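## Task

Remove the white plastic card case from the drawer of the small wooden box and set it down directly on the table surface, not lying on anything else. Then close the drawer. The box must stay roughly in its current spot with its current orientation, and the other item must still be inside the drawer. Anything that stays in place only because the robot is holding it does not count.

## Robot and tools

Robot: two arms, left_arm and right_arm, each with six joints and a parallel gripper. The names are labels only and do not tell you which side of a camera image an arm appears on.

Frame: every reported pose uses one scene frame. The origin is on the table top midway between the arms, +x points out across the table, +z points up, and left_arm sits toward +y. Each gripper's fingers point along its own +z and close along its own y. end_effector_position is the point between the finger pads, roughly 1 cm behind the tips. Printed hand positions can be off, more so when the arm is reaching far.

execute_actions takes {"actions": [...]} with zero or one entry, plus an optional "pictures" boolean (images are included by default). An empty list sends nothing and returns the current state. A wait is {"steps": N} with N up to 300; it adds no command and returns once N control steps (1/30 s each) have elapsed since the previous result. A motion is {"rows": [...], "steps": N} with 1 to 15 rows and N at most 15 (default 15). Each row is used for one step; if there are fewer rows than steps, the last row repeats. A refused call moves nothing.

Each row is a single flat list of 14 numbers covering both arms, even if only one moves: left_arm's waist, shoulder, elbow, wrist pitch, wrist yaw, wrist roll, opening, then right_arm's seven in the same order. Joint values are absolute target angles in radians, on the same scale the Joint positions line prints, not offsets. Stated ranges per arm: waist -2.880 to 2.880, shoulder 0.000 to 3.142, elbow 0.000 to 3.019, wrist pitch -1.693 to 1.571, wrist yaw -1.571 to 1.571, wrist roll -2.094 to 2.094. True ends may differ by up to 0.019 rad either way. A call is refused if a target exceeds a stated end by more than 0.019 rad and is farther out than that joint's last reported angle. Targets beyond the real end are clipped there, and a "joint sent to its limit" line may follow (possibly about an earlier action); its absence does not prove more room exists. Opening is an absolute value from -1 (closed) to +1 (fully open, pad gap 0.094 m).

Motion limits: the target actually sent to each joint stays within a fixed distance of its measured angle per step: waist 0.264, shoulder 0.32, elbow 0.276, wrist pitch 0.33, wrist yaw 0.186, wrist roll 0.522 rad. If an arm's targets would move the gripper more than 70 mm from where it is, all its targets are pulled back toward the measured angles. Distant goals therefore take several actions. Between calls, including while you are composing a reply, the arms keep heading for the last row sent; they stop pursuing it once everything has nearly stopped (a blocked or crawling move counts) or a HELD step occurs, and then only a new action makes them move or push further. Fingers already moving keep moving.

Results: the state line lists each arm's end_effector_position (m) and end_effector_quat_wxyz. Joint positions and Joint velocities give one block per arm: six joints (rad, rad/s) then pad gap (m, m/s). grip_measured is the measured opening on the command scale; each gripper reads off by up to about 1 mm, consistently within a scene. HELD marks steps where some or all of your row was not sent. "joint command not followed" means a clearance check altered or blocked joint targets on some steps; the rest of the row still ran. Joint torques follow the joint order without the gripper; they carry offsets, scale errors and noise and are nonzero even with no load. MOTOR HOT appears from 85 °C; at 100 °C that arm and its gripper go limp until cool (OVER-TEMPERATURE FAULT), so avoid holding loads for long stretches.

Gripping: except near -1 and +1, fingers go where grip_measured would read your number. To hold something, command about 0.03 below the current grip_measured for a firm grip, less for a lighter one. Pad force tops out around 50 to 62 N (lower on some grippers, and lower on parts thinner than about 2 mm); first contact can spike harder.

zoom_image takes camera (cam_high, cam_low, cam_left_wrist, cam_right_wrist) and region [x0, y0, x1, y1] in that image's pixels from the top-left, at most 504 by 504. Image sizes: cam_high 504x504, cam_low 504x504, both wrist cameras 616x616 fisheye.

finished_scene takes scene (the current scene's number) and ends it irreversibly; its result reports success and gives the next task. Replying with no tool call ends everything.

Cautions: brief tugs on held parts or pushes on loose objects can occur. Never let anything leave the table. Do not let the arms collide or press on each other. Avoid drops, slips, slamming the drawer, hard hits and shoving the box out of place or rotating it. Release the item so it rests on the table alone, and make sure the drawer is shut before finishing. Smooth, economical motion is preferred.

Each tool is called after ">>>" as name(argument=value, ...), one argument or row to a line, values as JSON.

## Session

>>> execute_actions(
  actions=[],
)

Scene clock: 0.00 s of 6000.00 s.
left_arm: end_effector_position=(+0.3194, +0.2327, +0.2523) grip_measured=+1.000 end_effector_quat_wxyz=(+0.489, +0.653, +0.520, +0.252) | right_arm: end_effector_position=(+0.6960, -0.7089, +0.3174) grip_measured=+1.000 end_effector_quat_wxyz=(+0.553, +0.709, +0.257, +0.353)
Joint positions: left_arm=[-0.422  0.443  0.43  -0.392 -0.039  1.357  0.094] | right_arm=[-0.619  1.879  1.562  0.175  0.217  1.822  0.094]
Joint velocities: left_arm=[-0.005 -0.005  0.002 -0.012  0.022 -0.051  0.   ] | right_arm=[-0.015  0.005 -0.002 -0.002 -0.037  0.007  0.   ]
Joint torques (N m, as the arm reports them, + toward a larger angle): no reading
Motor temperatures (°C, as the motors report them): left_arm=[19 19 23 21 19 19] | right_arm=[21 22 21 19 20 18]

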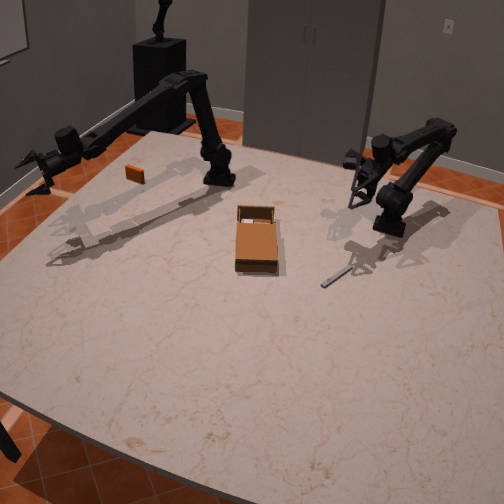

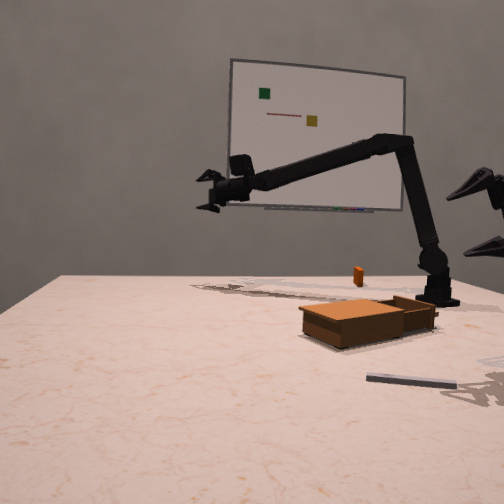

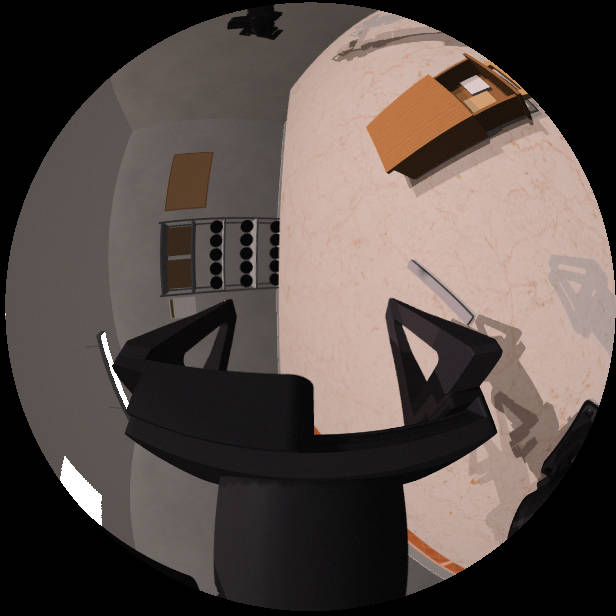

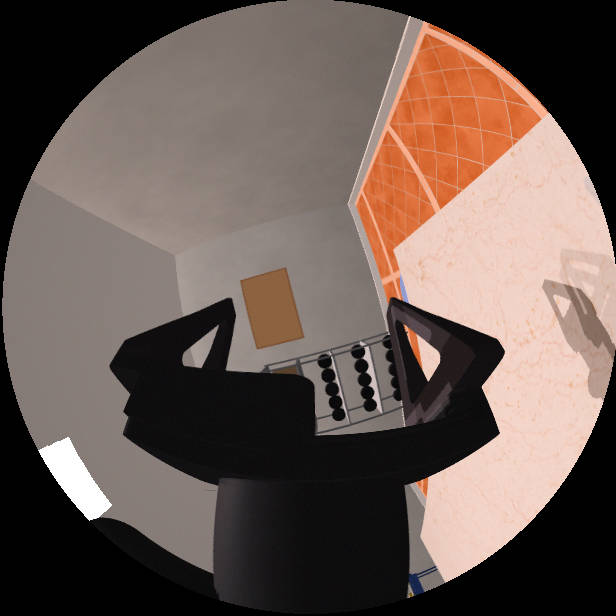

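>>> zoom_image(
  camera="cam_high",
  region=[200,185,320,290],
)

>>> zoom_image(
  camera="cam_low",
  region=[285,275,455,365],
)

>>> zoom_image(
  camera="cam_left_wrist",
  region=[350,30,560,210],
)

Region (200, 185, 320, 290) of cam_high's 504x504 image, scaled by 4.200, with more detail than that image has; it fills the top 441 rows of this view, and the rest is white.

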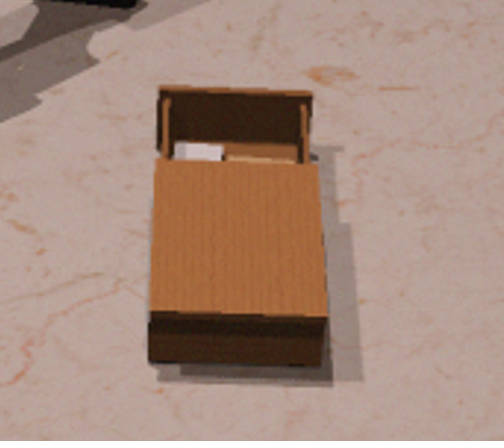

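Region (285, 275, 455, 365) of cam_low's 504x504 image, scaled by 2.965, with more detail than that image has; it fills the top 267 rows of this view, and the rest is white.

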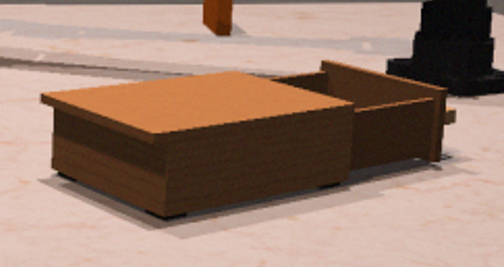

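Region (350, 30, 560, 210) of cam_left_wrist's 616x616 image, scaled by 2.400, with more detail than that image has; it fills the top 432 rows of this view, and the rest is white.

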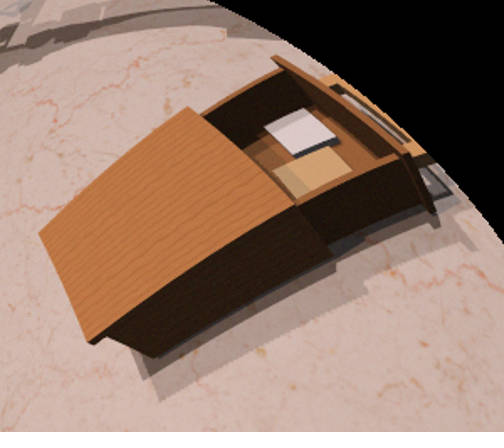

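>>> execute_actions(
  actions=[
    {"rows":[[-0.422,0.443,0.45,-0.392,0,1.357,1,-0.3,1.6,1.4,-0.4,0,1.81,0.3]],"steps":15},
  ],
  pictures=false,
)

>>> execute_actions(
  actions=[
    {"rows":[[-0.422,0.443,0.45,-0.392,0,1.357,1,0.1,1.4,1.2,-1.0,0,1.81,0.3]],"steps":15},
  ],
  pictures=false,
)

>>> execute_actions(
  actions=[
    {"rows":[[-0.422,0.443,0.45,-0.392,0,1.357,1,0.457,1.40,1.145,-1.31,0,1.81,0.3]],"steps":15},
  ],
  pictures=false,
)

>>> execute_actions(
  actions=[
    {"steps":30},
  ],
)

Scene clock: 4.37 s of 6000.00 s.
left_arm: end_effector_position=(+0.3168, +0.2273, +0.2522) grip_measured=+1.000 end_effector_quat_wxyz=(+0.496, +0.659, +0.513, +0.239) | right_arm: end_effector_position=(+0.6724, -0.4182, +0.2582) grip_measured=+0.302 end_effector_quat_wxyz=(+0.302, +0.733, +0.502, +0.345)
Joint positions: left_arm=[-0.422  0.443  0.43  -0.392 -0.004  1.357  0.094] | right_arm=[-0.301  1.665  1.4   -0.353  0.001  1.822  0.061]
Joint velocities: left_arm=[-0.005 -0.005 -0.022  0.002 -0.007 -0.022  0.   ] | right_arm=[ 0.718 -0.523 -0.154 -0.632 -0.081  0.066 -0.   ]
Joint torques (N m, as the arm reports them, + toward a larger angle): left_arm=[ 0.02 -0.2   9.69  1.79  0.28 -0.09] | right_arm=[ -3.75 -19.88   9.73   1.97   0.19  -0.1 ]
Motor temperatures (°C, as the motors report them): left_arm=[19 19 24 21 19 19] | right_arm=[21 23 22 19 20 18]
Steps of this call (steps 1 to 90: nothing new was sent; then 0.87 s passed at rest; steps 91 to 105: all 15 steps of this action). Readings (joint positions):
91: left_arm=[-0.422 0.443 0.430 -0.392 -0.023 1.357] | right_arm=[-0.615 1.874 1.557 0.159 0.192 1.822]
92: left_arm=[-0.422 0.443 0.430 -0.392 -0.010 1.357] | right_arm=[-0.611 1.862 1.542 0.129 0.163 1.822]
94: left_arm=[-0.422 0.443 0.430 -0.392 -0.005 1.357] | right_arm=[-0.587 1.833 1.508 0.067 0.116 1.822]
98: left_arm=[-0.422 0.443 0.430 -0.392 -0.004 1.357] | right_arm=[-0.501 1.780 1.461 -0.072 0.054 1.822]
105: the state above

Scene clock: 4.87 s of 6000.00 s.
left_arm: end_effector_position=(+0.3168, +0.2273, +0.2522) grip_measured=+1.000 end_effector_quat_wxyz=(+0.496, +0.659, +0.513, +0.239) | right_arm: end_effector_position=(+0.4496, -0.1796, +0.2005) grip_measured=+0.302 end_effector_quat_wxyz=(+0.086, +0.669, +0.720, +0.161)
Joint positions: left_arm=[-0.422  0.443  0.43  -0.392 -0.004  1.357  0.094] | right_arm=[ 0.14   1.417  1.193 -0.979 -0.003  1.821  0.061]
Joint velocities: left_arm=[-0.005  0.005  0.012  0.002 -0.007 -0.022  0.   ] | right_arm=[-0.015 -0.083 -0.002 -0.198 -0.022 -0.022 -0.   ]
Joint torques (N m, as the arm reports them, + toward a larger angle): left_arm=[-0.23 -0.24  9.71  1.67  0.28 -0.07] | right_arm=[ -3.53 -13.18   8.83   1.04   0.23  -0.1 ]
Motor temperatures (°C, as the motors report them): left_arm=[19 19 24 21 19 19] | right_arm=[21 23 22 19 20 18]
Steps of this call (steps 1 to 15: all 15 steps of this action). Readings (joint positions):
1: left_arm=[-0.422 0.443 0.430 -0.392 -0.004 1.357] | right_arm=[-0.274 1.647 1.389 -0.379 0.000 1.821]
2: left_arm=[-0.422 0.443 0.430 -0.392 -0.004 1.357] | right_arm=[-0.248 1.622 1.372 -0.410 0.000 1.821]
4: left_arm=[-0.422 0.443 0.430 -0.392 -0.004 1.357] | right_arm=[-0.187 1.574 1.332 -0.482 0.000 1.821]
8: left_arm=[-0.422 0.443 0.430 -0.392 -0.004 1.357] | right_arm=[-0.041 1.500 1.270 -0.661 0.000 1.821]
15: the state above

Scene clock: 5.37 s of 6000.00 s.
left_arm: end_effector_position=(+0.3168, +0.2273, +0.2522) grip_measured=+1.000 end_effector_quat_wxyz=(+0.496, +0.659, +0.513, +0.239) | right_arm: end_effector_position=(+0.2979, -0.0897, +0.1677) grip_measured=+0.302 end_effector_quat_wxyz=(-0.001, +0.546, +0.838, +0.003)
Joint positions: left_arm=[-0.422  0.443  0.43  -0.392 -0.004  1.357  0.094] | right_arm=[ 0.48   1.413  1.144 -1.296 -0.003  1.819  0.061]
Joint velocities: left_arm=[-0.005  0.005  0.007  0.002 -0.037 -0.037  0.   ] | right_arm=[-0.317 -0.015  0.022 -0.017 -0.007 -0.037  0.001]
Joint torques (N m, as the arm reports them, + toward a larger angle): left_arm=[-0.1  -0.15  9.69  1.72  0.28 -0.08] | right_arm=[  0.49 -12.2    7.87   0.01   0.24  -0.05]
Motor temperatures (°C, as the motors report them): left_arm=[19 19 24 21 20 19] | right_arm=[21 23 22 19 20 18]
Steps of this call (steps 1 to 15: all 15 steps of this action). Readings (joint positions):
1: left_arm=[-0.422 0.443 0.430 -0.392 -0.004 1.357] | right_arm=[0.149 1.417 1.192 -1.009 0.001 1.820]
2: left_arm=[-0.422 0.443 0.430 -0.392 -0.004 1.357] | right_arm=[0.165 1.414 1.190 -1.057 0.004 1.820]
4: left_arm=[-0.422 0.443 0.430 -0.392 -0.004 1.357] | right_arm=[0.234 1.413 1.176 -1.141 0.004 1.820]
8: left_arm=[-0.422 0.443 0.430 -0.392 -0.004 1.357] | right_arm=[0.429 1.413 1.150 -1.265 -0.000 1.819]
15: the state above

Scene clock: 6.37 s of 6000.00 s.
left_arm: end_effector_position=(+0.3168, +0.2273, +0.2522) grip_measured=+1.000 end_effector_quat_wxyz=(+0.496, +0.659, +0.513, +0.239) | right_arm: end_effector_position=(+0.3042, -0.0981, +0.1677) grip_measured=+0.302 end_effector_quat_wxyz=(+0.000, +0.557, +0.831, +0.003)
Joint positions: left_arm=[-0.422  0.443  0.43  -0.392 -0.004  1.357  0.094] | right_arm=[ 0.455  1.413  1.144 -1.296 -0.002  1.818  0.061]
Joint velocities: left_arm=[-0.005 -0.015 -0.012 -0.012  0.022 -0.037  0.   ] | right_arm=[-0.005 -0.005 -0.002 -0.002  0.022  0.022  0.001]
Joint torques (N m, as the arm reports them, + toward a larger angle): left_arm=[ 0.01 -0.3   9.62  1.77  0.27 -0.08] | right_arm=[  0.86 -12.39   7.72  -0.16   0.18  -0.05]
Motor temperatures (°C, as the motors report them): left_arm=[19 19 25 21 20 19] | right_arm=[21 23 22 19 20 18]
Steps of this call (steps 1 to 30: the robot went on to your last target). Readings (joint positions):
1: left_arm=[-0.422 0.443 0.430 -0.392 -0.004 1.357] | right_arm=[0.471 1.413 1.144 -1.296 -0.003 1.819]
2: left_arm=[-0.422 0.443 0.430 -0.392 -0.004 1.357] | right_arm=[0.463 1.413 1.144 -1.296 -0.002 1.819]
4: left_arm=[-0.422 0.443 0.430 -0.392 -0.004 1.357] | right_arm=[0.455 1.413 1.144 -1.296 -0.002 1.819]
8: left_arm=[-0.422 0.443 0.430 -0.392 -0.004 1.357] | right_arm=[0.455 1.413 1.144 -1.296 -0.002 1.818]
30: the state above
All arms were judged still, so your last target was given up. Only a new action makes them travel on or press farther. Fingers that are still opening or closing keep moving.

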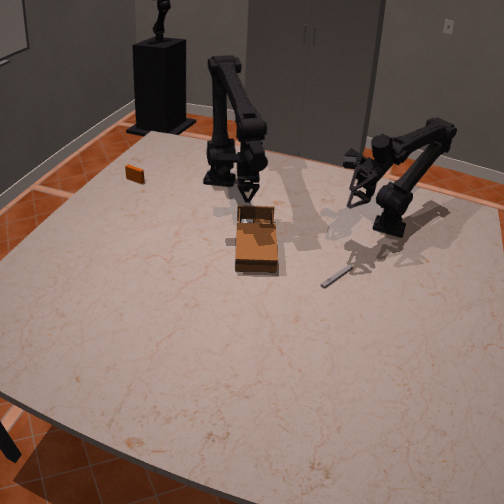

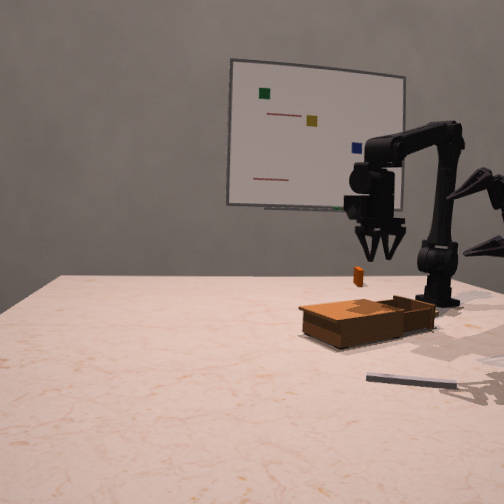

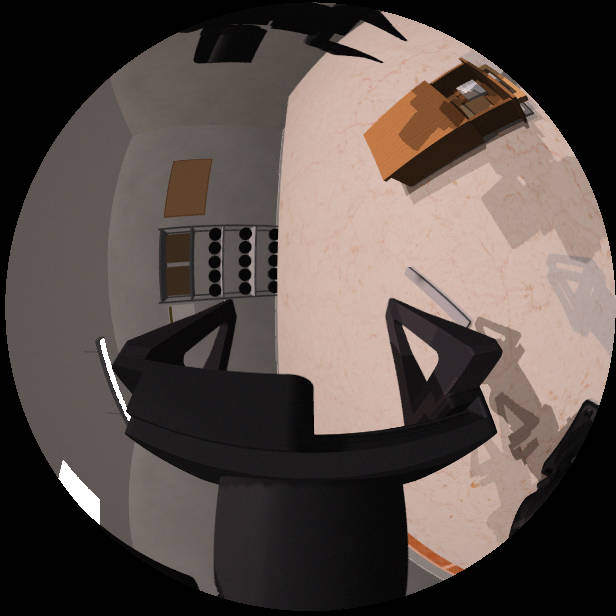

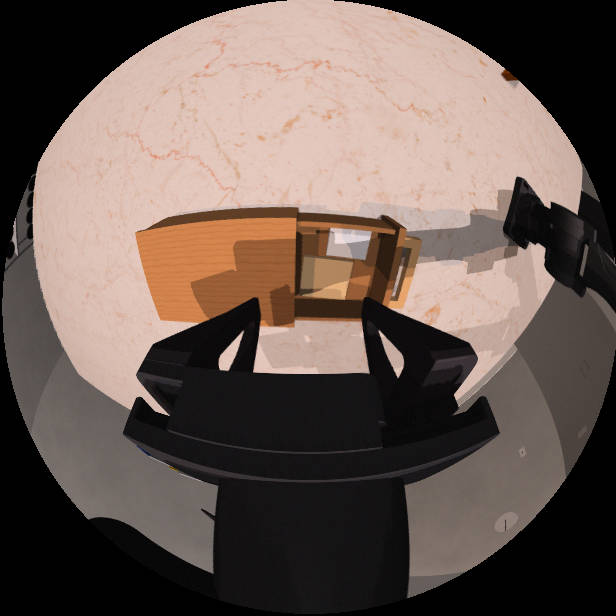

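>>> zoom_image(
  camera="cam_right_wrist",
  region=[270,190,450,340],
)

Region (270, 190, 450, 340) of cam_right_wrist's 616x616 image, scaled by 2.800, with more detail than that image has.

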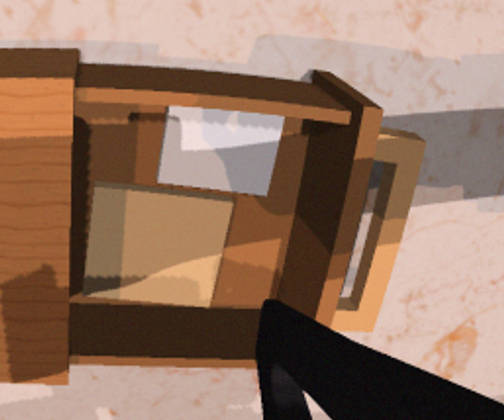

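>>> execute_actions(
  actions=[
    {"rows":[[-0.422,0.443,0.45,-0.392,0,1.357,1,0.465,1.40,1.12,-1.27,0,1.83,0.25],[-0.422,0.443,0.45,-0.392,0,1.357,1,0.47,1.39,1.095,-1.25,0,1.84,0.25],[-0.422,0.443,0.45,-0.392,0,1.357,1,0.475,1.385,1.07,-1.225,0,1.85,0.25],[-0.422,0.443,0.45,-0.392,0,1.357,1,0.482,1.385,1.045,-1.2,0,1.85,0.25],[-0.422,0.443,0.45,-0.392,0,1.357,1,0.482,1.385,1.02,-1.175,0,1.85,0.25],[-0.422,0.443,0.45,-0.392,0,1.357,1,0.482,1.385,0.995,-1.15,0,1.85,0.25],[-0.422,0.443,0.45,-0.392,0,1.357,1,0.482,1.385,0.97,-1.125,0,1.85,0.25],[-0.422,0.443,0.45,-0.392,0,1.357,1,0.482,1.385,0.945,-1.1,0,1.85,0.25],[-0.422,0.443,0.45,-0.392,0,1.357,1,0.482,1.385,0.92,-1.075,0,1.85,0.25],[-0.422,0.443,0.45,-0.392,0,1.357,1,0.482,1.385,0.90,-1.055,0,1.85,0.25],[-0.422,0.443,0.45,-0.392,0,1.357,1,0.482,1.385,0.89,-1.042,0,1.85,0.25]],"steps":15},
  ],
  pictures=false,
)

>>> execute_actions(
  actions=[
    {"steps":10},
  ],
)

>>> zoom_image(
  camera="cam_right_wrist",
  region=[190,170,430,410],
)

Scene clock: 11.70 s of 6000.00 s.
left_arm: end_effector_position=(+0.3168, +0.2273, +0.2522) grip_measured=+1.000 end_effector_quat_wxyz=(+0.496, +0.659, +0.513, +0.239) | right_arm: end_effector_position=(+0.2614, -0.1195, +0.0809) grip_measured=+0.252 end_effector_quat_wxyz=(-0.003, +0.556, +0.831, -0.006)
Joint positions: left_arm=[-0.422  0.443  0.43  -0.392 -0.004  1.357  0.094] | right_arm=[ 0.478  1.397  0.881 -1.068 -0.001  1.841  0.059]
Joint velocities: left_arm=[-0.015 -0.005 -0.012 -0.002 -0.066 -0.022  0.   ] | right_arm=[-0.005 -0.005 -0.002  0.085  0.022 -0.037  0.001]
Joint torques (N m, as the arm reports them, + toward a larger angle): left_arm=[ 0.04 -0.31  9.64  1.73  0.29 -0.08] | right_arm=[  1.   -10.11   7.63   1.58   0.18   0.14]
Motor temperatures (°C, as the motors report them): left_arm=[19 19 26 21 20 19] | right_arm=[21 23 23 19 20 18]
Steps of this call (steps 1 to 90: nothing new was sent; then 1.83 s passed at rest; steps 91 to 105: all 15 steps of this action). Readings (joint positions):
91: left_arm=[-0.422 0.443 0.430 -0.392 -0.004 1.357] | right_arm=[0.455 1.413 1.142 -1.293 -0.002 1.819]
92: left_arm=[-0.422 0.443 0.430 -0.392 -0.004 1.357] | right_arm=[0.455 1.412 1.134 -1.284 -0.001 1.821]
94: left_arm=[-0.422 0.443 0.430 -0.392 -0.004 1.357] | right_arm=[0.460 1.404 1.099 -1.250 -0.001 1.828]
98: left_arm=[-0.422 0.443 0.430 -0.392 -0.004 1.357] | right_arm=[0.476 1.397 0.994 -1.162 -0.001 1.836]
105: the state above

Scene clock: 12.03 s of 6000.00 s.
left_arm: end_effector_position=(+0.3168, +0.2273, +0.2522) grip_measured=+1.000 end_effector_quat_wxyz=(+0.496, +0.659, +0.513, +0.239) | right_arm: end_effector_position=(+0.2634, -0.1180, +0.0809) grip_measured=+0.252 end_effector_quat_wxyz=(-0.001, +0.557, +0.831, -0.001)
Joint positions: left_arm=[-0.422  0.443  0.43  -0.392 -0.004  1.357  0.094] | right_arm=[ 0.478  1.397  0.881 -1.058 -0.001  1.842  0.059]
Joint velocities: left_arm=[ 0.005 -0.005  0.002  0.002  0.066 -0.022  0.   ] | right_arm=[-0.005 -0.005  0.002  0.007  0.022  0.007  0.   ]
Joint torques (N m, as the arm reports them, + toward a larger angle): left_arm=[-0.07 -0.18  9.66  1.73  0.27 -0.1 ] | right_arm=[  0.94 -10.76   7.74   1.26   0.18   0.11]
Motor temperatures (°C, as the motors report them): left_arm=[19 19 26 21 20 19] | right_arm=[21 23 23 19 20 18]
Steps of this call (steps 1 to 10: the robot went on to your last target). Readings (joint positions):
1: left_arm=[-0.422 0.443 0.430 -0.392 -0.004 1.357] | right_arm=[0.478 1.397 0.881 -1.064 -0.001 1.841]
2: left_arm=[-0.422 0.443 0.430 -0.392 -0.004 1.357] | right_arm=[0.478 1.397 0.881 -1.060 -0.001 1.841]
4: left_arm=[-0.422 0.443 0.430 -0.392 -0.004 1.357] | right_arm=[0.478 1.397 0.881 -1.058 -0.001 1.841]
8: left_arm=[-0.422 0.443 0.430 -0.392 -0.004 1.357] | right_arm=[0.478 1.397 0.881 -1.058 -0.001 1.842]
10: the state above

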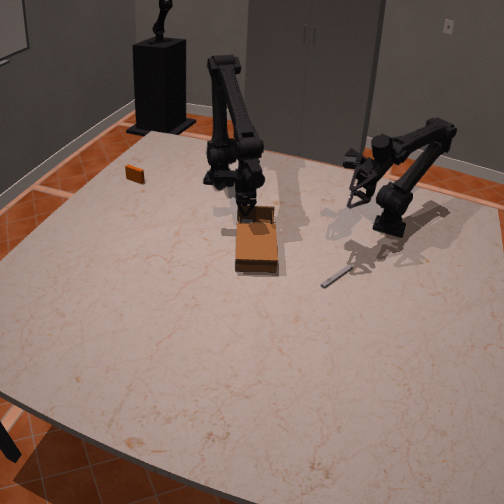

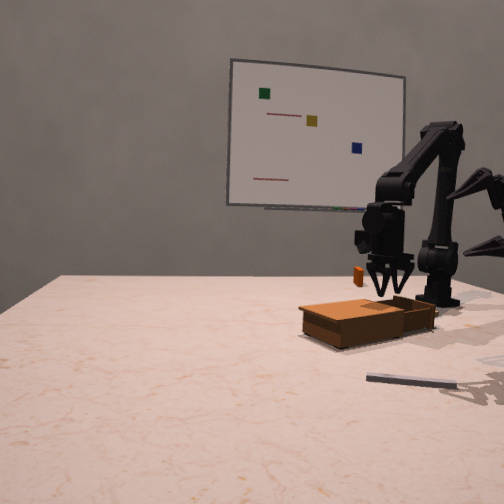

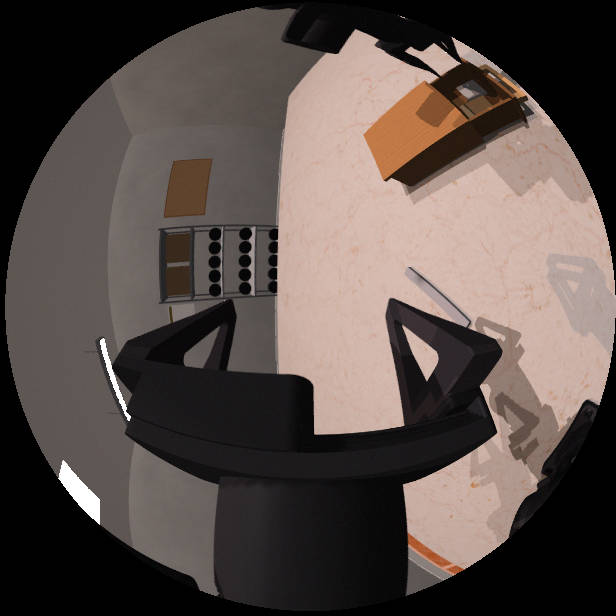

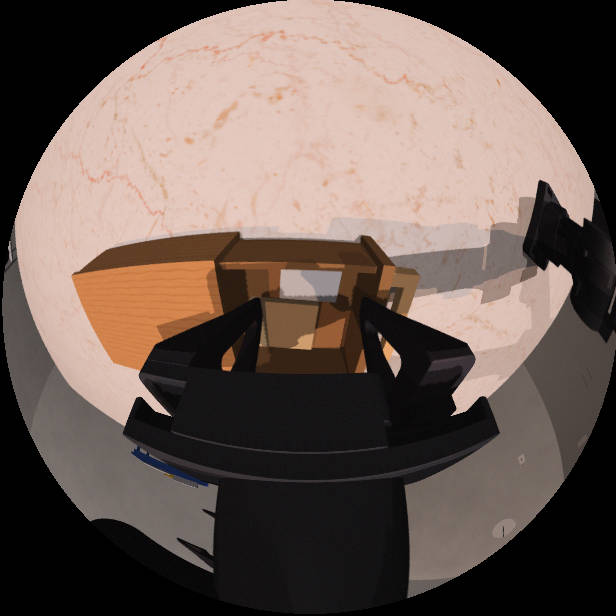

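Region (190, 170, 430, 410) of cam_right_wrist's 616x616 image, scaled by 2.100, with more detail than that image has.

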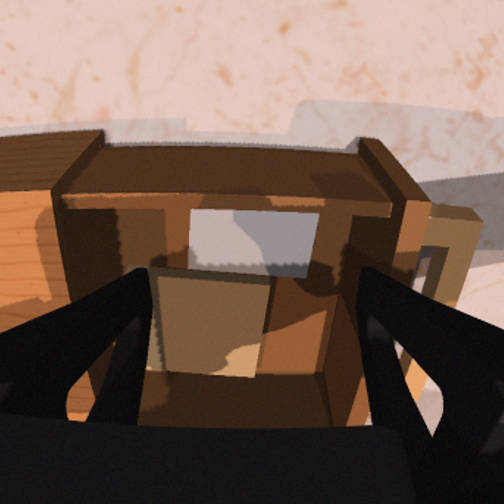

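>>> execute_actions(
  actions=[
    {"rows":[[-0.422,0.443,0.45,-0.392,0,1.357,1,0.49,1.40,0.885,-1.04,0,1.865,0.17],[-0.422,0.443,0.45,-0.392,0,1.357,1,0.498,1.406,0.88,-1.03,0,1.865,0.17],[-0.422,0.443,0.45,-0.392,0,1.357,1,0.498,1.412,0.875,-1.02,0,1.865,0.17],[-0.422,0.443,0.45,-0.392,0,1.357,1,0.498,1.418,0.87,-1.01,0,1.865,0.17],[-0.422,0.443,0.45,-0.392,0,1.357,1,0.498,1.424,0.865,-1.0,0,1.865,0.17],[-0.422,0.443,0.45,-0.392,0,1.357,1,0.498,1.43,0.86,-0.99,0,1.865,0.17],[-0.422,0.443,0.45,-0.392,0,1.357,1,0.498,1.436,0.855,-0.98,0,1.865,0.17],[-0.422,0.443,0.45,-0.392,0,1.357,1,0.498,1.442,0.85,-0.97,0,1.865,0.17],[-0.422,0.443,0.45,-0.392,0,1.357,1,0.498,1.448,0.845,-0.96,0,1.865,0.17],[-0.422,0.443,0.45,-0.392,0,1.357,1,0.498,1.454,0.84,-0.95,0,1.865,0.17],[-0.422,0.443,0.45,-0.392,0,1.357,1,0.498,1.459,0.835,-0.94,0,1.865,0.17],[-0.422,0.443,0.45,-0.392,0,1.357,1,0.498,1.463,0.832,-0.93,0,1.865,0.17]],"steps":15},
  ],
  pictures=false,
)

>>> execute_actions(
  actions=[
    {"steps":8},
  ],
)

>>> zoom_image(
  camera="cam_right_wrist",
  region=[190,170,430,410],
)

Scene clock: 15.57 s of 6000.00 s.
left_arm: end_effector_position=(+0.3168, +0.2273, +0.2522) grip_measured=+1.000 end_effector_quat_wxyz=(+0.496, +0.659, +0.513, +0.239) | right_arm: end_effector_position=(+0.2607, -0.1135, +0.0448) grip_measured=+0.172 end_effector_quat_wxyz=(-0.001, +0.557, +0.831, -0.002)
Joint positions: left_arm=[-0.422  0.443  0.43  -0.392 -0.004  1.357  0.094] | right_arm=[ 0.493  1.459  0.833 -0.95  -0.001  1.856  0.055]
Joint velocities: left_arm=[-0.005  0.005 -0.002  0.012 -0.007 -0.066  0.   ] | right_arm=[-0.005  0.093 -0.046  0.051 -0.066  0.007 -0.002]
Joint torques (N m, as the arm reports them, + toward a larger angle): left_arm=[ 0.1  -0.25  9.73  1.71  0.28 -0.1 ] | right_arm=[  1.48 -11.04   6.51   1.34   0.17   0.14]
Motor temperatures (°C, as the motors report them): left_arm=[19 19 26 21 20 19] | right_arm=[21 23 23 19 20 18]
Steps of this call (steps 1 to 30: the robot went on to your last target; steps 31 to 91: nothing new was sent; steps 92 to 106: all 15 steps of this action). Readings (joint positions):
92: left_arm=[-0.422 0.443 0.430 -0.392 -0.004 1.357] | right_arm=[0.479 1.397 0.881 -1.057 -0.001 1.844]
93: left_arm=[-0.422 0.443 0.430 -0.392 -0.004 1.357] | right_arm=[0.480 1.397 0.881 -1.055 -0.001 1.847]
95: left_arm=[-0.422 0.443 0.430 -0.392 -0.004 1.357] | right_arm=[0.485 1.398 0.880 -1.042 -0.001 1.850]
99: left_arm=[-0.422 0.443 0.430 -0.392 -0.004 1.357] | right_arm=[0.492 1.412 0.867 -1.003 -0.001 1.854]
106: the state above

Scene clock: 15.83 s of 6000.00 s.
left_arm: end_effector_position=(+0.3168, +0.2273, +0.2522) grip_measured=+1.000 end_effector_quat_wxyz=(+0.496, +0.659, +0.513, +0.239) | right_arm: end_effector_position=(+0.2609, -0.1134, +0.0436) grip_measured=+0.172 end_effector_quat_wxyz=(-0.001, +0.557, +0.831, -0.002)
Joint positions: left_arm=[-0.422  0.443  0.43  -0.392 -0.004  1.357  0.094] | right_arm=[ 0.493  1.461  0.831 -0.945 -0.001  1.856  0.055]
Joint velocities: left_arm=[-0.015 -0.015 -0.022  0.017 -0.051 -0.022  0.   ] | right_arm=[-0.015 -0.024 -0.002 -0.002 -0.051 -0.022  0.001]
Joint torques (N m, as the arm reports them, + toward a larger angle): left_arm=[-0.15 -0.29  9.61  1.69  0.28 -0.1 ] | right_arm=[  1.11 -10.12   6.59   1.07   0.17   0.16]
Motor temperatures (°C, as the motors report them): left_arm=[19 19 26 21 20 19] | right_arm=[21 23 23 19 20 18]
Steps of this call (steps 1 to 8: the robot went on to your last target). Readings (joint positions):
1: left_arm=[-0.422 0.443 0.430 -0.392 -0.004 1.357] | right_arm=[0.493 1.461 0.832 -0.948 -0.001 1.856]
2: left_arm=[-0.422 0.443 0.430 -0.392 -0.004 1.357] | right_arm=[0.493 1.461 0.831 -0.948 -0.001 1.856]
4: left_arm=[-0.422 0.443 0.430 -0.392 -0.004 1.357] | right_arm=[0.493 1.461 0.831 -0.946 -0.001 1.856]
8: the state above

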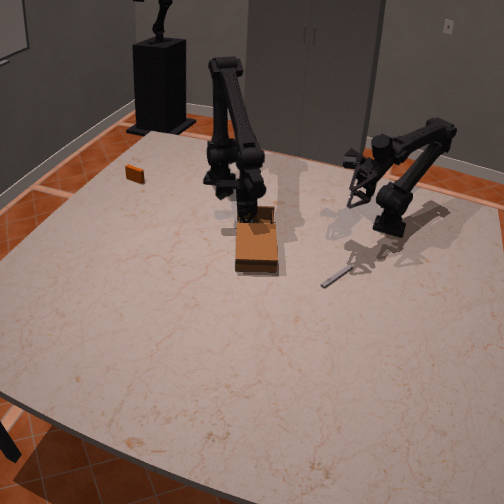

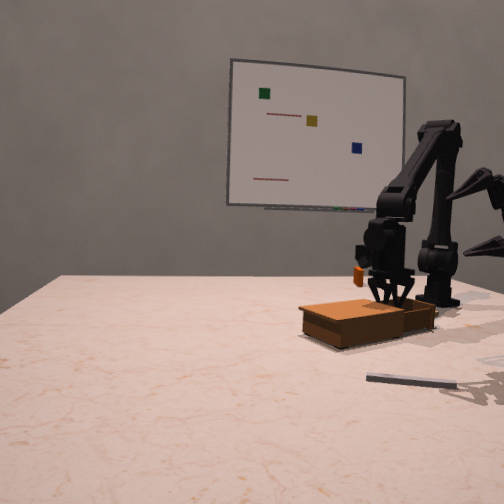

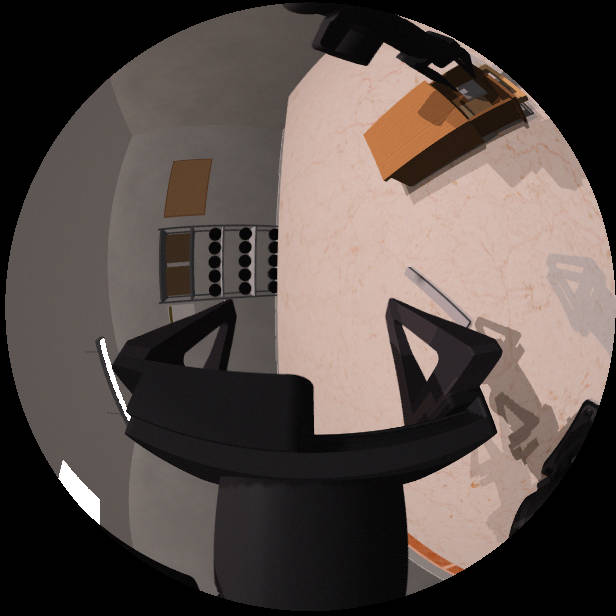

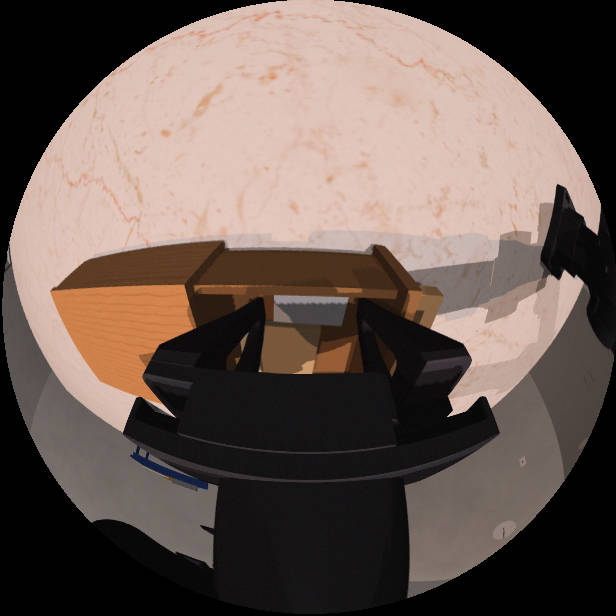

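Region (190, 170, 430, 410) of cam_right_wrist's 616x616 image, scaled by 2.100, with more detail than that image has.

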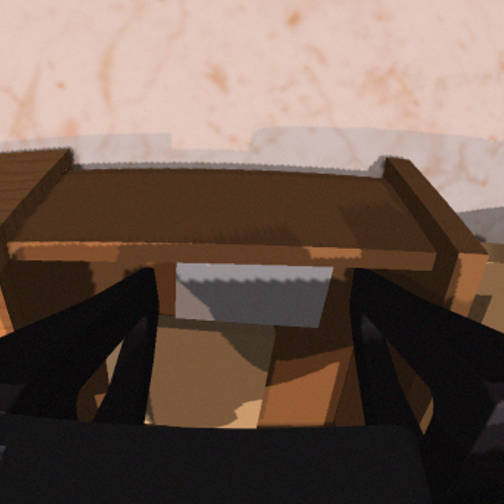

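Looks good; descend.

>>> execute_actions(
  actions=[
    {"rows":[[-0.422,0.443,0.45,-0.392,0,1.357,1,0.498,1.468,0.828,-0.922,0,1.865,0.17],[-0.422,0.443,0.45,-0.392,0,1.357,1,0.498,1.473,0.824,-0.914,0,1.865,0.17],[-0.422,0.443,0.45,-0.392,0,1.357,1,0.498,1.478,0.82,-0.906,0,1.865,0.17],[-0.422,0.443,0.45,-0.392,0,1.357,1,0.498,1.483,0.816,-0.898,0,1.865,0.17],[-0.422,0.443,0.45,-0.392,0,1.357,1,0.498,1.488,0.812,-0.89,0,1.865,0.17],[-0.422,0.443,0.45,-0.392,0,1.357,1,0.498,1.493,0.808,-0.882,0,1.865,0.17],[-0.422,0.443,0.45,-0.392,0,1.357,1,0.498,1.498,0.804,-0.874,0,1.865,0.17],[-0.422,0.443,0.45,-0.392,0,1.357,1,0.498,1.503,0.80,-0.866,0,1.865,0.17],[-0.422,0.443,0.45,-0.392,0,1.357,1,0.498,1.508,0.797,-0.858,0,1.865,0.17]],"steps":15},
  ],
)

>>> zoom_image(
  camera="cam_right_wrist",
  region=[190,170,430,410],
)

Scene clock: 18.03 s of 6000.00 s.
left_arm: end_effector_position=(+0.3168, +0.2273, +0.2522) grip_measured=+1.000 end_effector_quat_wxyz=(+0.496, +0.659, +0.513, +0.239) | right_arm: end_effector_position=(+0.2602, -0.1133, +0.0223) grip_measured=+0.172 end_effector_quat_wxyz=(-0.001, +0.558, +0.830, -0.000)
Joint positions: left_arm=[-0.422  0.443  0.43  -0.392 -0.004  1.357  0.094] | right_arm=[ 0.494  1.499  0.802 -0.876 -0.002  1.859  0.055]
Joint velocities: left_arm=[-0.015 -0.015  0.002 -0.002  0.037  0.007  0.   ] | right_arm=[-0.015  0.005  0.002 -0.007 -0.022 -0.037  0.001]
Joint torques (N m, as the arm reports them, + toward a larger angle): left_arm=[-0.07 -0.21  9.7   1.74  0.26 -0.08] | right_arm=[ 0.85 -9.63  5.63  1.45  0.15  0.11]
Motor temperatures (°C, as the motors report them): left_arm=[19 19 26 21 20 19] | right_arm=[21 23 23 19 20 18]
Steps of this call (steps 1 to 15: the robot went on to your last target; steps 16 to 51: nothing new was sent; steps 52 to 66: all 15 steps of this action). Readings (joint positions):
52: left_arm=[-0.422 0.443 0.430 -0.392 -0.004 1.357] | right_arm=[0.493 1.461 0.831 -0.944 -0.001 1.856]
53: left_arm=[-0.422 0.443 0.430 -0.392 -0.004 1.357] | right_arm=[0.493 1.461 0.831 -0.940 -0.001 1.856]
55: left_arm=[-0.422 0.443 0.430 -0.392 -0.004 1.357] | right_arm=[0.493 1.462 0.828 -0.927 -0.001 1.856]
59: left_arm=[-0.422 0.443 0.430 -0.392 -0.004 1.357] | right_arm=[0.493 1.476 0.814 -0.896 -0.001 1.856]
66: the state above

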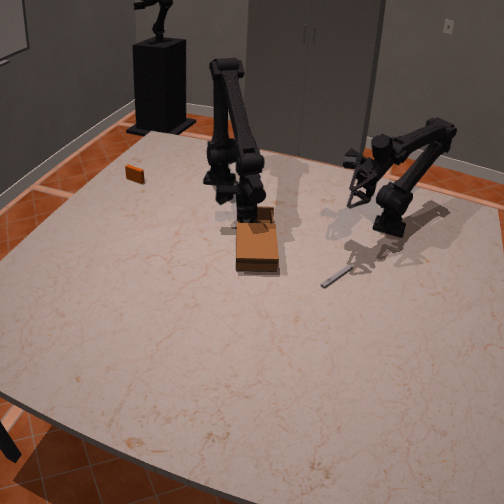

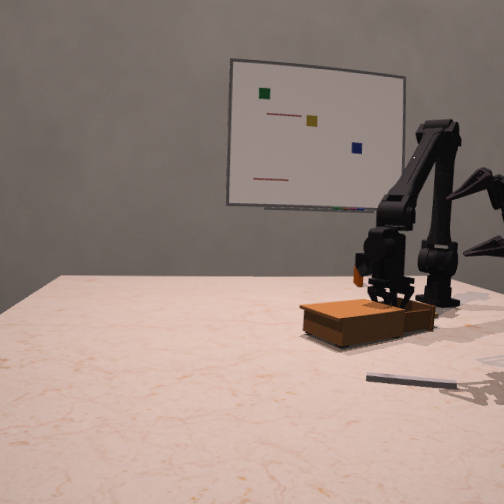

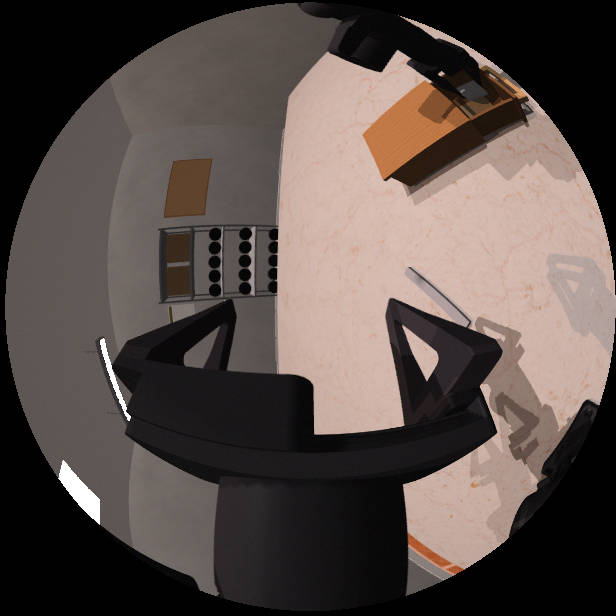

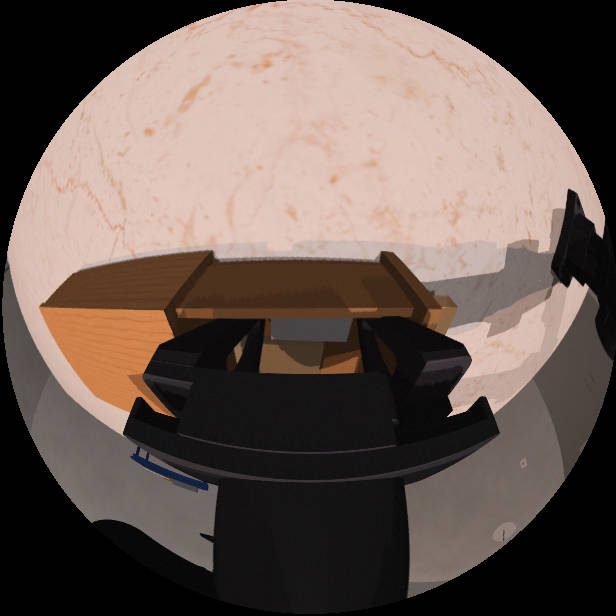

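Region (190, 170, 430, 410) of cam_right_wrist's 616x616 image, scaled by 2.100, with more detail than that image has.

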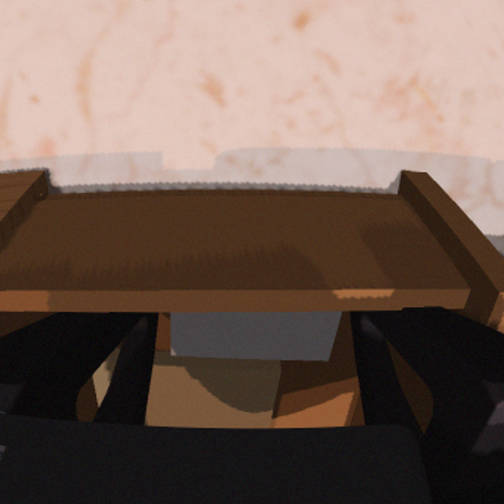

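>>> execute_actions(
  actions=[
    {"rows":[[-0.422,0.443,0.45,-0.392,0,1.357,1,0.498,1.515,0.795,-0.858,0,1.865,0.17],[-0.422,0.443,0.45,-0.392,0,1.357,1,0.498,1.515,0.795,-0.858,0,1.865,0.17],[-0.422,0.443,0.45,-0.392,0,1.357,1,0.498,1.515,0.795,-0.858,0,1.865,0.17],[-0.422,0.443,0.45,-0.392,0,1.357,1,0.498,1.515,0.795,-0.858,0,1.865,0.13],[-0.422,0.443,0.45,-0.392,0,1.357,1,0.498,1.515,0.795,-0.858,0,1.865,0.09],[-0.422,0.443,0.45,-0.392,0,1.357,1,0.498,1.515,0.795,-0.858,0,1.865,0.05],[-0.422,0.443,0.45,-0.392,0,1.357,1,0.498,1.515,0.795,-0.858,0,1.865,0.02],[-0.422,0.443,0.45,-0.392,0,1.357,1,0.498,1.515,0.795,-0.858,0,1.865,-0.01],[-0.422,0.443,0.45,-0.392,0,1.357,1,0.498,1.515,0.795,-0.858,0,1.865,-0.04],[-0.422,0.443,0.45,-0.392,0,1.357,1,0.498,1.515,0.795,-0.858,0,1.865,-0.07],[-0.422,0.443,0.45,-0.392,0,1.357,1,0.498,1.515,0.795,-0.858,0,1.865,-0.1]],"steps":15},
  ],
  pictures=false,
)

Scene clock: 20.23 s of 6000.00 s.
left_arm: end_effector_position=(+0.3168, +0.2272, +0.2522) grip_measured=+1.000 end_effector_quat_wxyz=(+0.496, +0.659, +0.512, +0.239) | right_arm: end_effector_position=(+0.2615, -0.1123, +0.0223) grip_measured=-0.004 end_effector_quat_wxyz=(-0.000, +0.558, +0.830, +0.003)
Joint positions: left_arm=[-0.422  0.443  0.43  -0.392 -0.003  1.357  0.094] | right_arm=[ 0.494  1.499  0.802 -0.869 -0.002  1.86   0.047]
Joint velocities: left_arm=[-0.015 -0.015 -0.017  0.002  0.007  0.022  0.   ] | right_arm=[-0.005  0.005 -0.002 -0.002  0.066 -0.022 -0.   ]
Joint torques (N m, as the arm reports them, + toward a larger angle): left_arm=[-0.06 -0.09  9.7   1.74  0.28 -0.08] | right_arm=[ 1.03 -9.02  5.59  1.07  0.18  0.1 ]
Motor temperatures (°C, as the motors report them): left_arm=[19 19 27 21 20 19] | right_arm=[21 23 23 19 20 18]
Steps of this call (steps 1 to 15: the robot went on to your last target; steps 16 to 51: nothing new was sent; steps 52 to 66: all 15 steps of this action). Readings (joint positions):
52: left_arm=[-0.422 0.443 0.430 -0.392 -0.004 1.357] | right_arm=[0.494 1.499 0.802 -0.876 -0.002 1.860]
53: left_arm=[-0.422 0.443 0.430 -0.392 -0.004 1.357] | right_arm=[0.494 1.499 0.802 -0.876 -0.002 1.860]
55: left_arm=[-0.422 0.443 0.430 -0.392 -0.003 1.357] | right_arm=[0.494 1.499 0.802 -0.875 -0.002 1.860]
59: left_arm=[-0.422 0.443 0.430 -0.392 -0.003 1.357] | right_arm=[0.494 1.499 0.802 -0.869 -0.002 1.860]
66: the state above

>>> execute_actions(
  actions=[
    {"rows":[[-0.422,0.443,0.45,-0.392,0,1.357,1,0.496,1.49,0.835,-0.87,0,1.86,-0.04],[-0.422,0.443,0.45,-0.392,0,1.357,1,0.496,1.482,0.847,-0.88,0,1.86,-0.04],[-0.422,0.443,0.45,-0.392,0,1.357,1,0.496,1.474,0.855,-0.895,0,1.86,-0.04],[-0.422,0.443,0.45,-0.392,0,1.357,1,0.496,1.465,0.863,-0.912,0,1.86,-0.04],[-0.422,0.443,0.45,-0.392,0,1.357,1,0.496,1.455,0.872,-0.931,0,1.86,-0.04],[-0.422,0.443,0.45,-0.392,0,1.357,1,0.496,1.445,0.881,-0.95,0,1.86,-0.04],[-0.422,0.443,0.45,-0.392,0,1.357,1,0.496,1.435,0.89,-0.969,0,1.86,-0.04],[-0.422,0.443,0.45,-0.392,0,1.357,1,0.496,1.425,0.899,-0.988,0,1.86,-0.04],[-0.422,0.443,0.45,-0.392,0,1.357,1,0.496,1.414,0.909,-1.009,0,1.86,-0.04],[-0.422,0.443,0.45,-0.392,0,1.357,1,0.496,1.403,0.919,-1.03,0,1.86,-0.04],[-0.422,0.443,0.45,-0.392,0,1.357,1,0.496,1.392,0.929,-1.052,0,1.86,-0.04],[-0.422,0.443,0.45,-0.392,0,1.357,1,0.496,1.381,0.939,-1.074,0,1.86,-0.04],[-0.422,0.443,0.45,-0.392,0,1.357,1,0.496,1.37,0.949,-1.096,0,1.86,-0.04],[-0.422,0.443,0.45,-0.392,0,1.357,1,0.496,1.359,0.96,-1.12,0,1.86,-0.04],[-0.422,0.443,0.45,-0.392,0,1.357,1,0.496,1.348,0.972,-1.15,0,1.86,-0.04]],"steps":15},
  ],
  pictures=false,
)

>>> execute_actions(
  actions=[
    {"steps":8},
  ],
)

Scene clock: 23.20 s of 6000.00 s.
left_arm: end_effector_position=(+0.3168, +0.2272, +0.2522) grip_measured=+1.000 end_effector_quat_wxyz=(+0.496, +0.659, +0.512, +0.239) | right_arm: end_effector_position=(+0.2615, -0.1123, +0.0900) grip_measured=-0.004 end_effector_quat_wxyz=(-0.001, +0.558, +0.830, -0.002)
Joint positions: left_arm=[-0.422  0.443  0.43  -0.392 -0.003  1.357  0.094] | right_arm=[ 0.494  1.39   0.901 -1.086 -0.002  1.86   0.047]
Joint velocities: left_arm=[ 0.005 -0.015  0.002 -0.002 -0.037  0.022  0.   ] | right_arm=[ 0.005 -0.376  0.364 -0.72  -0.125 -0.081 -0.   ]
Joint torques (N m, as the arm reports them, + toward a larger angle): left_arm=[ 0.   -0.12  9.65  1.72  0.24 -0.09] | right_arm=[  0.92 -11.26  10.93   0.05   0.18   0.04]
Motor temperatures (°C, as the motors report them): left_arm=[19 19 27 21 20 19] | right_arm=[21 23 23 19 20 18]
Steps of this call (steps 1 to 15: the robot went on to your last target; steps 16 to 74: nothing new was sent; steps 75 to 89: all 15 steps of this action). Readings (joint positions):
75: left_arm=[-0.422 0.443 0.430 -0.392 -0.003 1.357] | right_arm=[0.494 1.499 0.802 -0.869 -0.002 1.860]
76: left_arm=[-0.422 0.443 0.430 -0.392 -0.003 1.357] | right_arm=[0.494 1.498 0.803 -0.869 -0.002 1.860]
78: left_arm=[-0.422 0.443 0.430 -0.392 -0.003 1.357] | right_arm=[0.494 1.497 0.807 -0.878 -0.002 1.860]
82: left_arm=[-0.422 0.443 0.430 -0.392 -0.003 1.357] | right_arm=[0.494 1.478 0.828 -0.940 -0.002 1.860]
89: the state above

Scene clock: 23.47 s of 6000.00 s.
left_arm: end_effector_position=(+0.3168, +0.2272, +0.2522) grip_measured=+1.000 end_effector_quat_wxyz=(+0.496, +0.659, +0.512, +0.239) | right_arm: end_effector_position=(+0.2625, -0.1114, +0.1141) grip_measured=-0.004 end_effector_quat_wxyz=(+0.002, +0.558, +0.830, +0.009)
Joint positions: left_arm=[-0.422  0.443  0.43  -0.392 -0.003  1.357  0.094] | right_arm=[ 0.494  1.349  0.931 -1.136 -0.002  1.86   0.047]
Joint velocities: left_arm=[-0.005 -0.005 -0.012 -0.007 -0.037 -0.022  0.   ] | right_arm=[-0.005 -0.024  0.007 -0.042  0.007  0.081 -0.   ]
Joint torques (N m, as the arm reports them, + toward a larger angle): left_arm=[-0.06 -0.18  9.71  1.76  0.24 -0.09] | right_arm=[ 0.88 -9.64 10.49 -0.21  0.19  0.05]
Motor temperatures (°C, as the motors report them): left_arm=[19 19 27 21 20 19] | right_arm=[21 23 23 19 20 18]
Steps of this call (steps 1 to 8: the robot went on to your last target). Readings (joint positions):
1: left_arm=[-0.422 0.443 0.430 -0.392 -0.003 1.357] | right_arm=[0.494 1.378 0.912 -1.106 -0.002 1.860]
2: left_arm=[-0.422 0.443 0.430 -0.392 -0.003 1.357] | right_arm=[0.494 1.366 0.920 -1.118 -0.002 1.860]
4: left_arm=[-0.422 0.443 0.430 -0.392 -0.003 1.357] | right_arm=[0.494 1.352 0.929 -1.130 -0.002 1.860]
8: the state above

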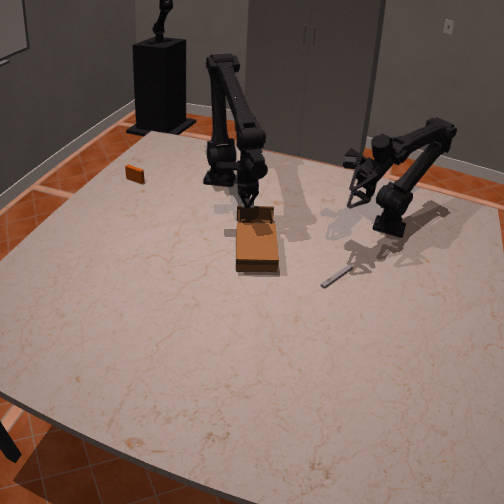

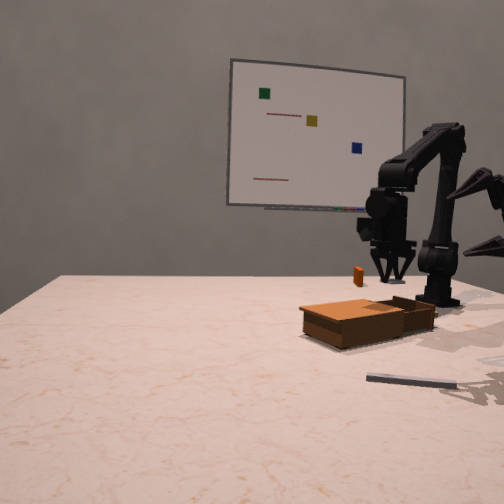

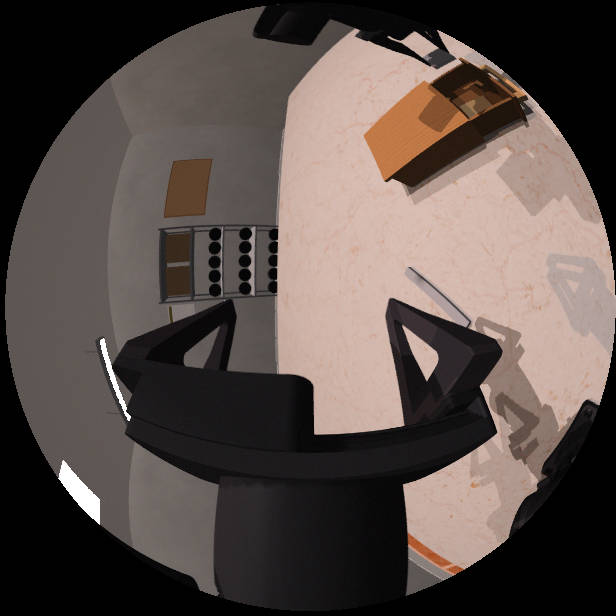

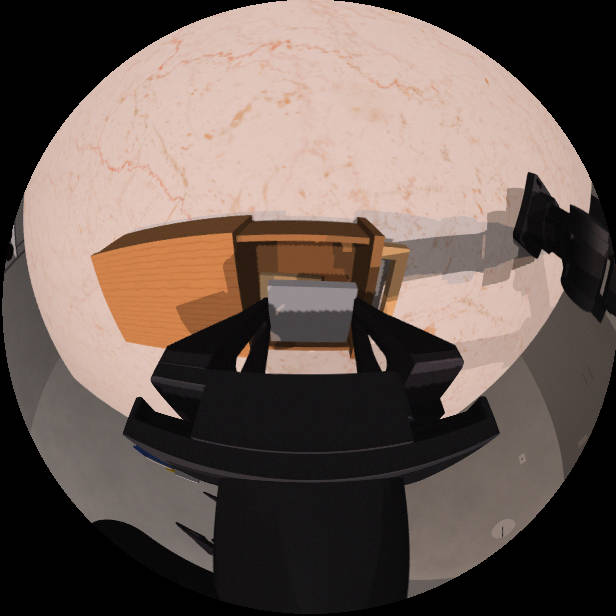

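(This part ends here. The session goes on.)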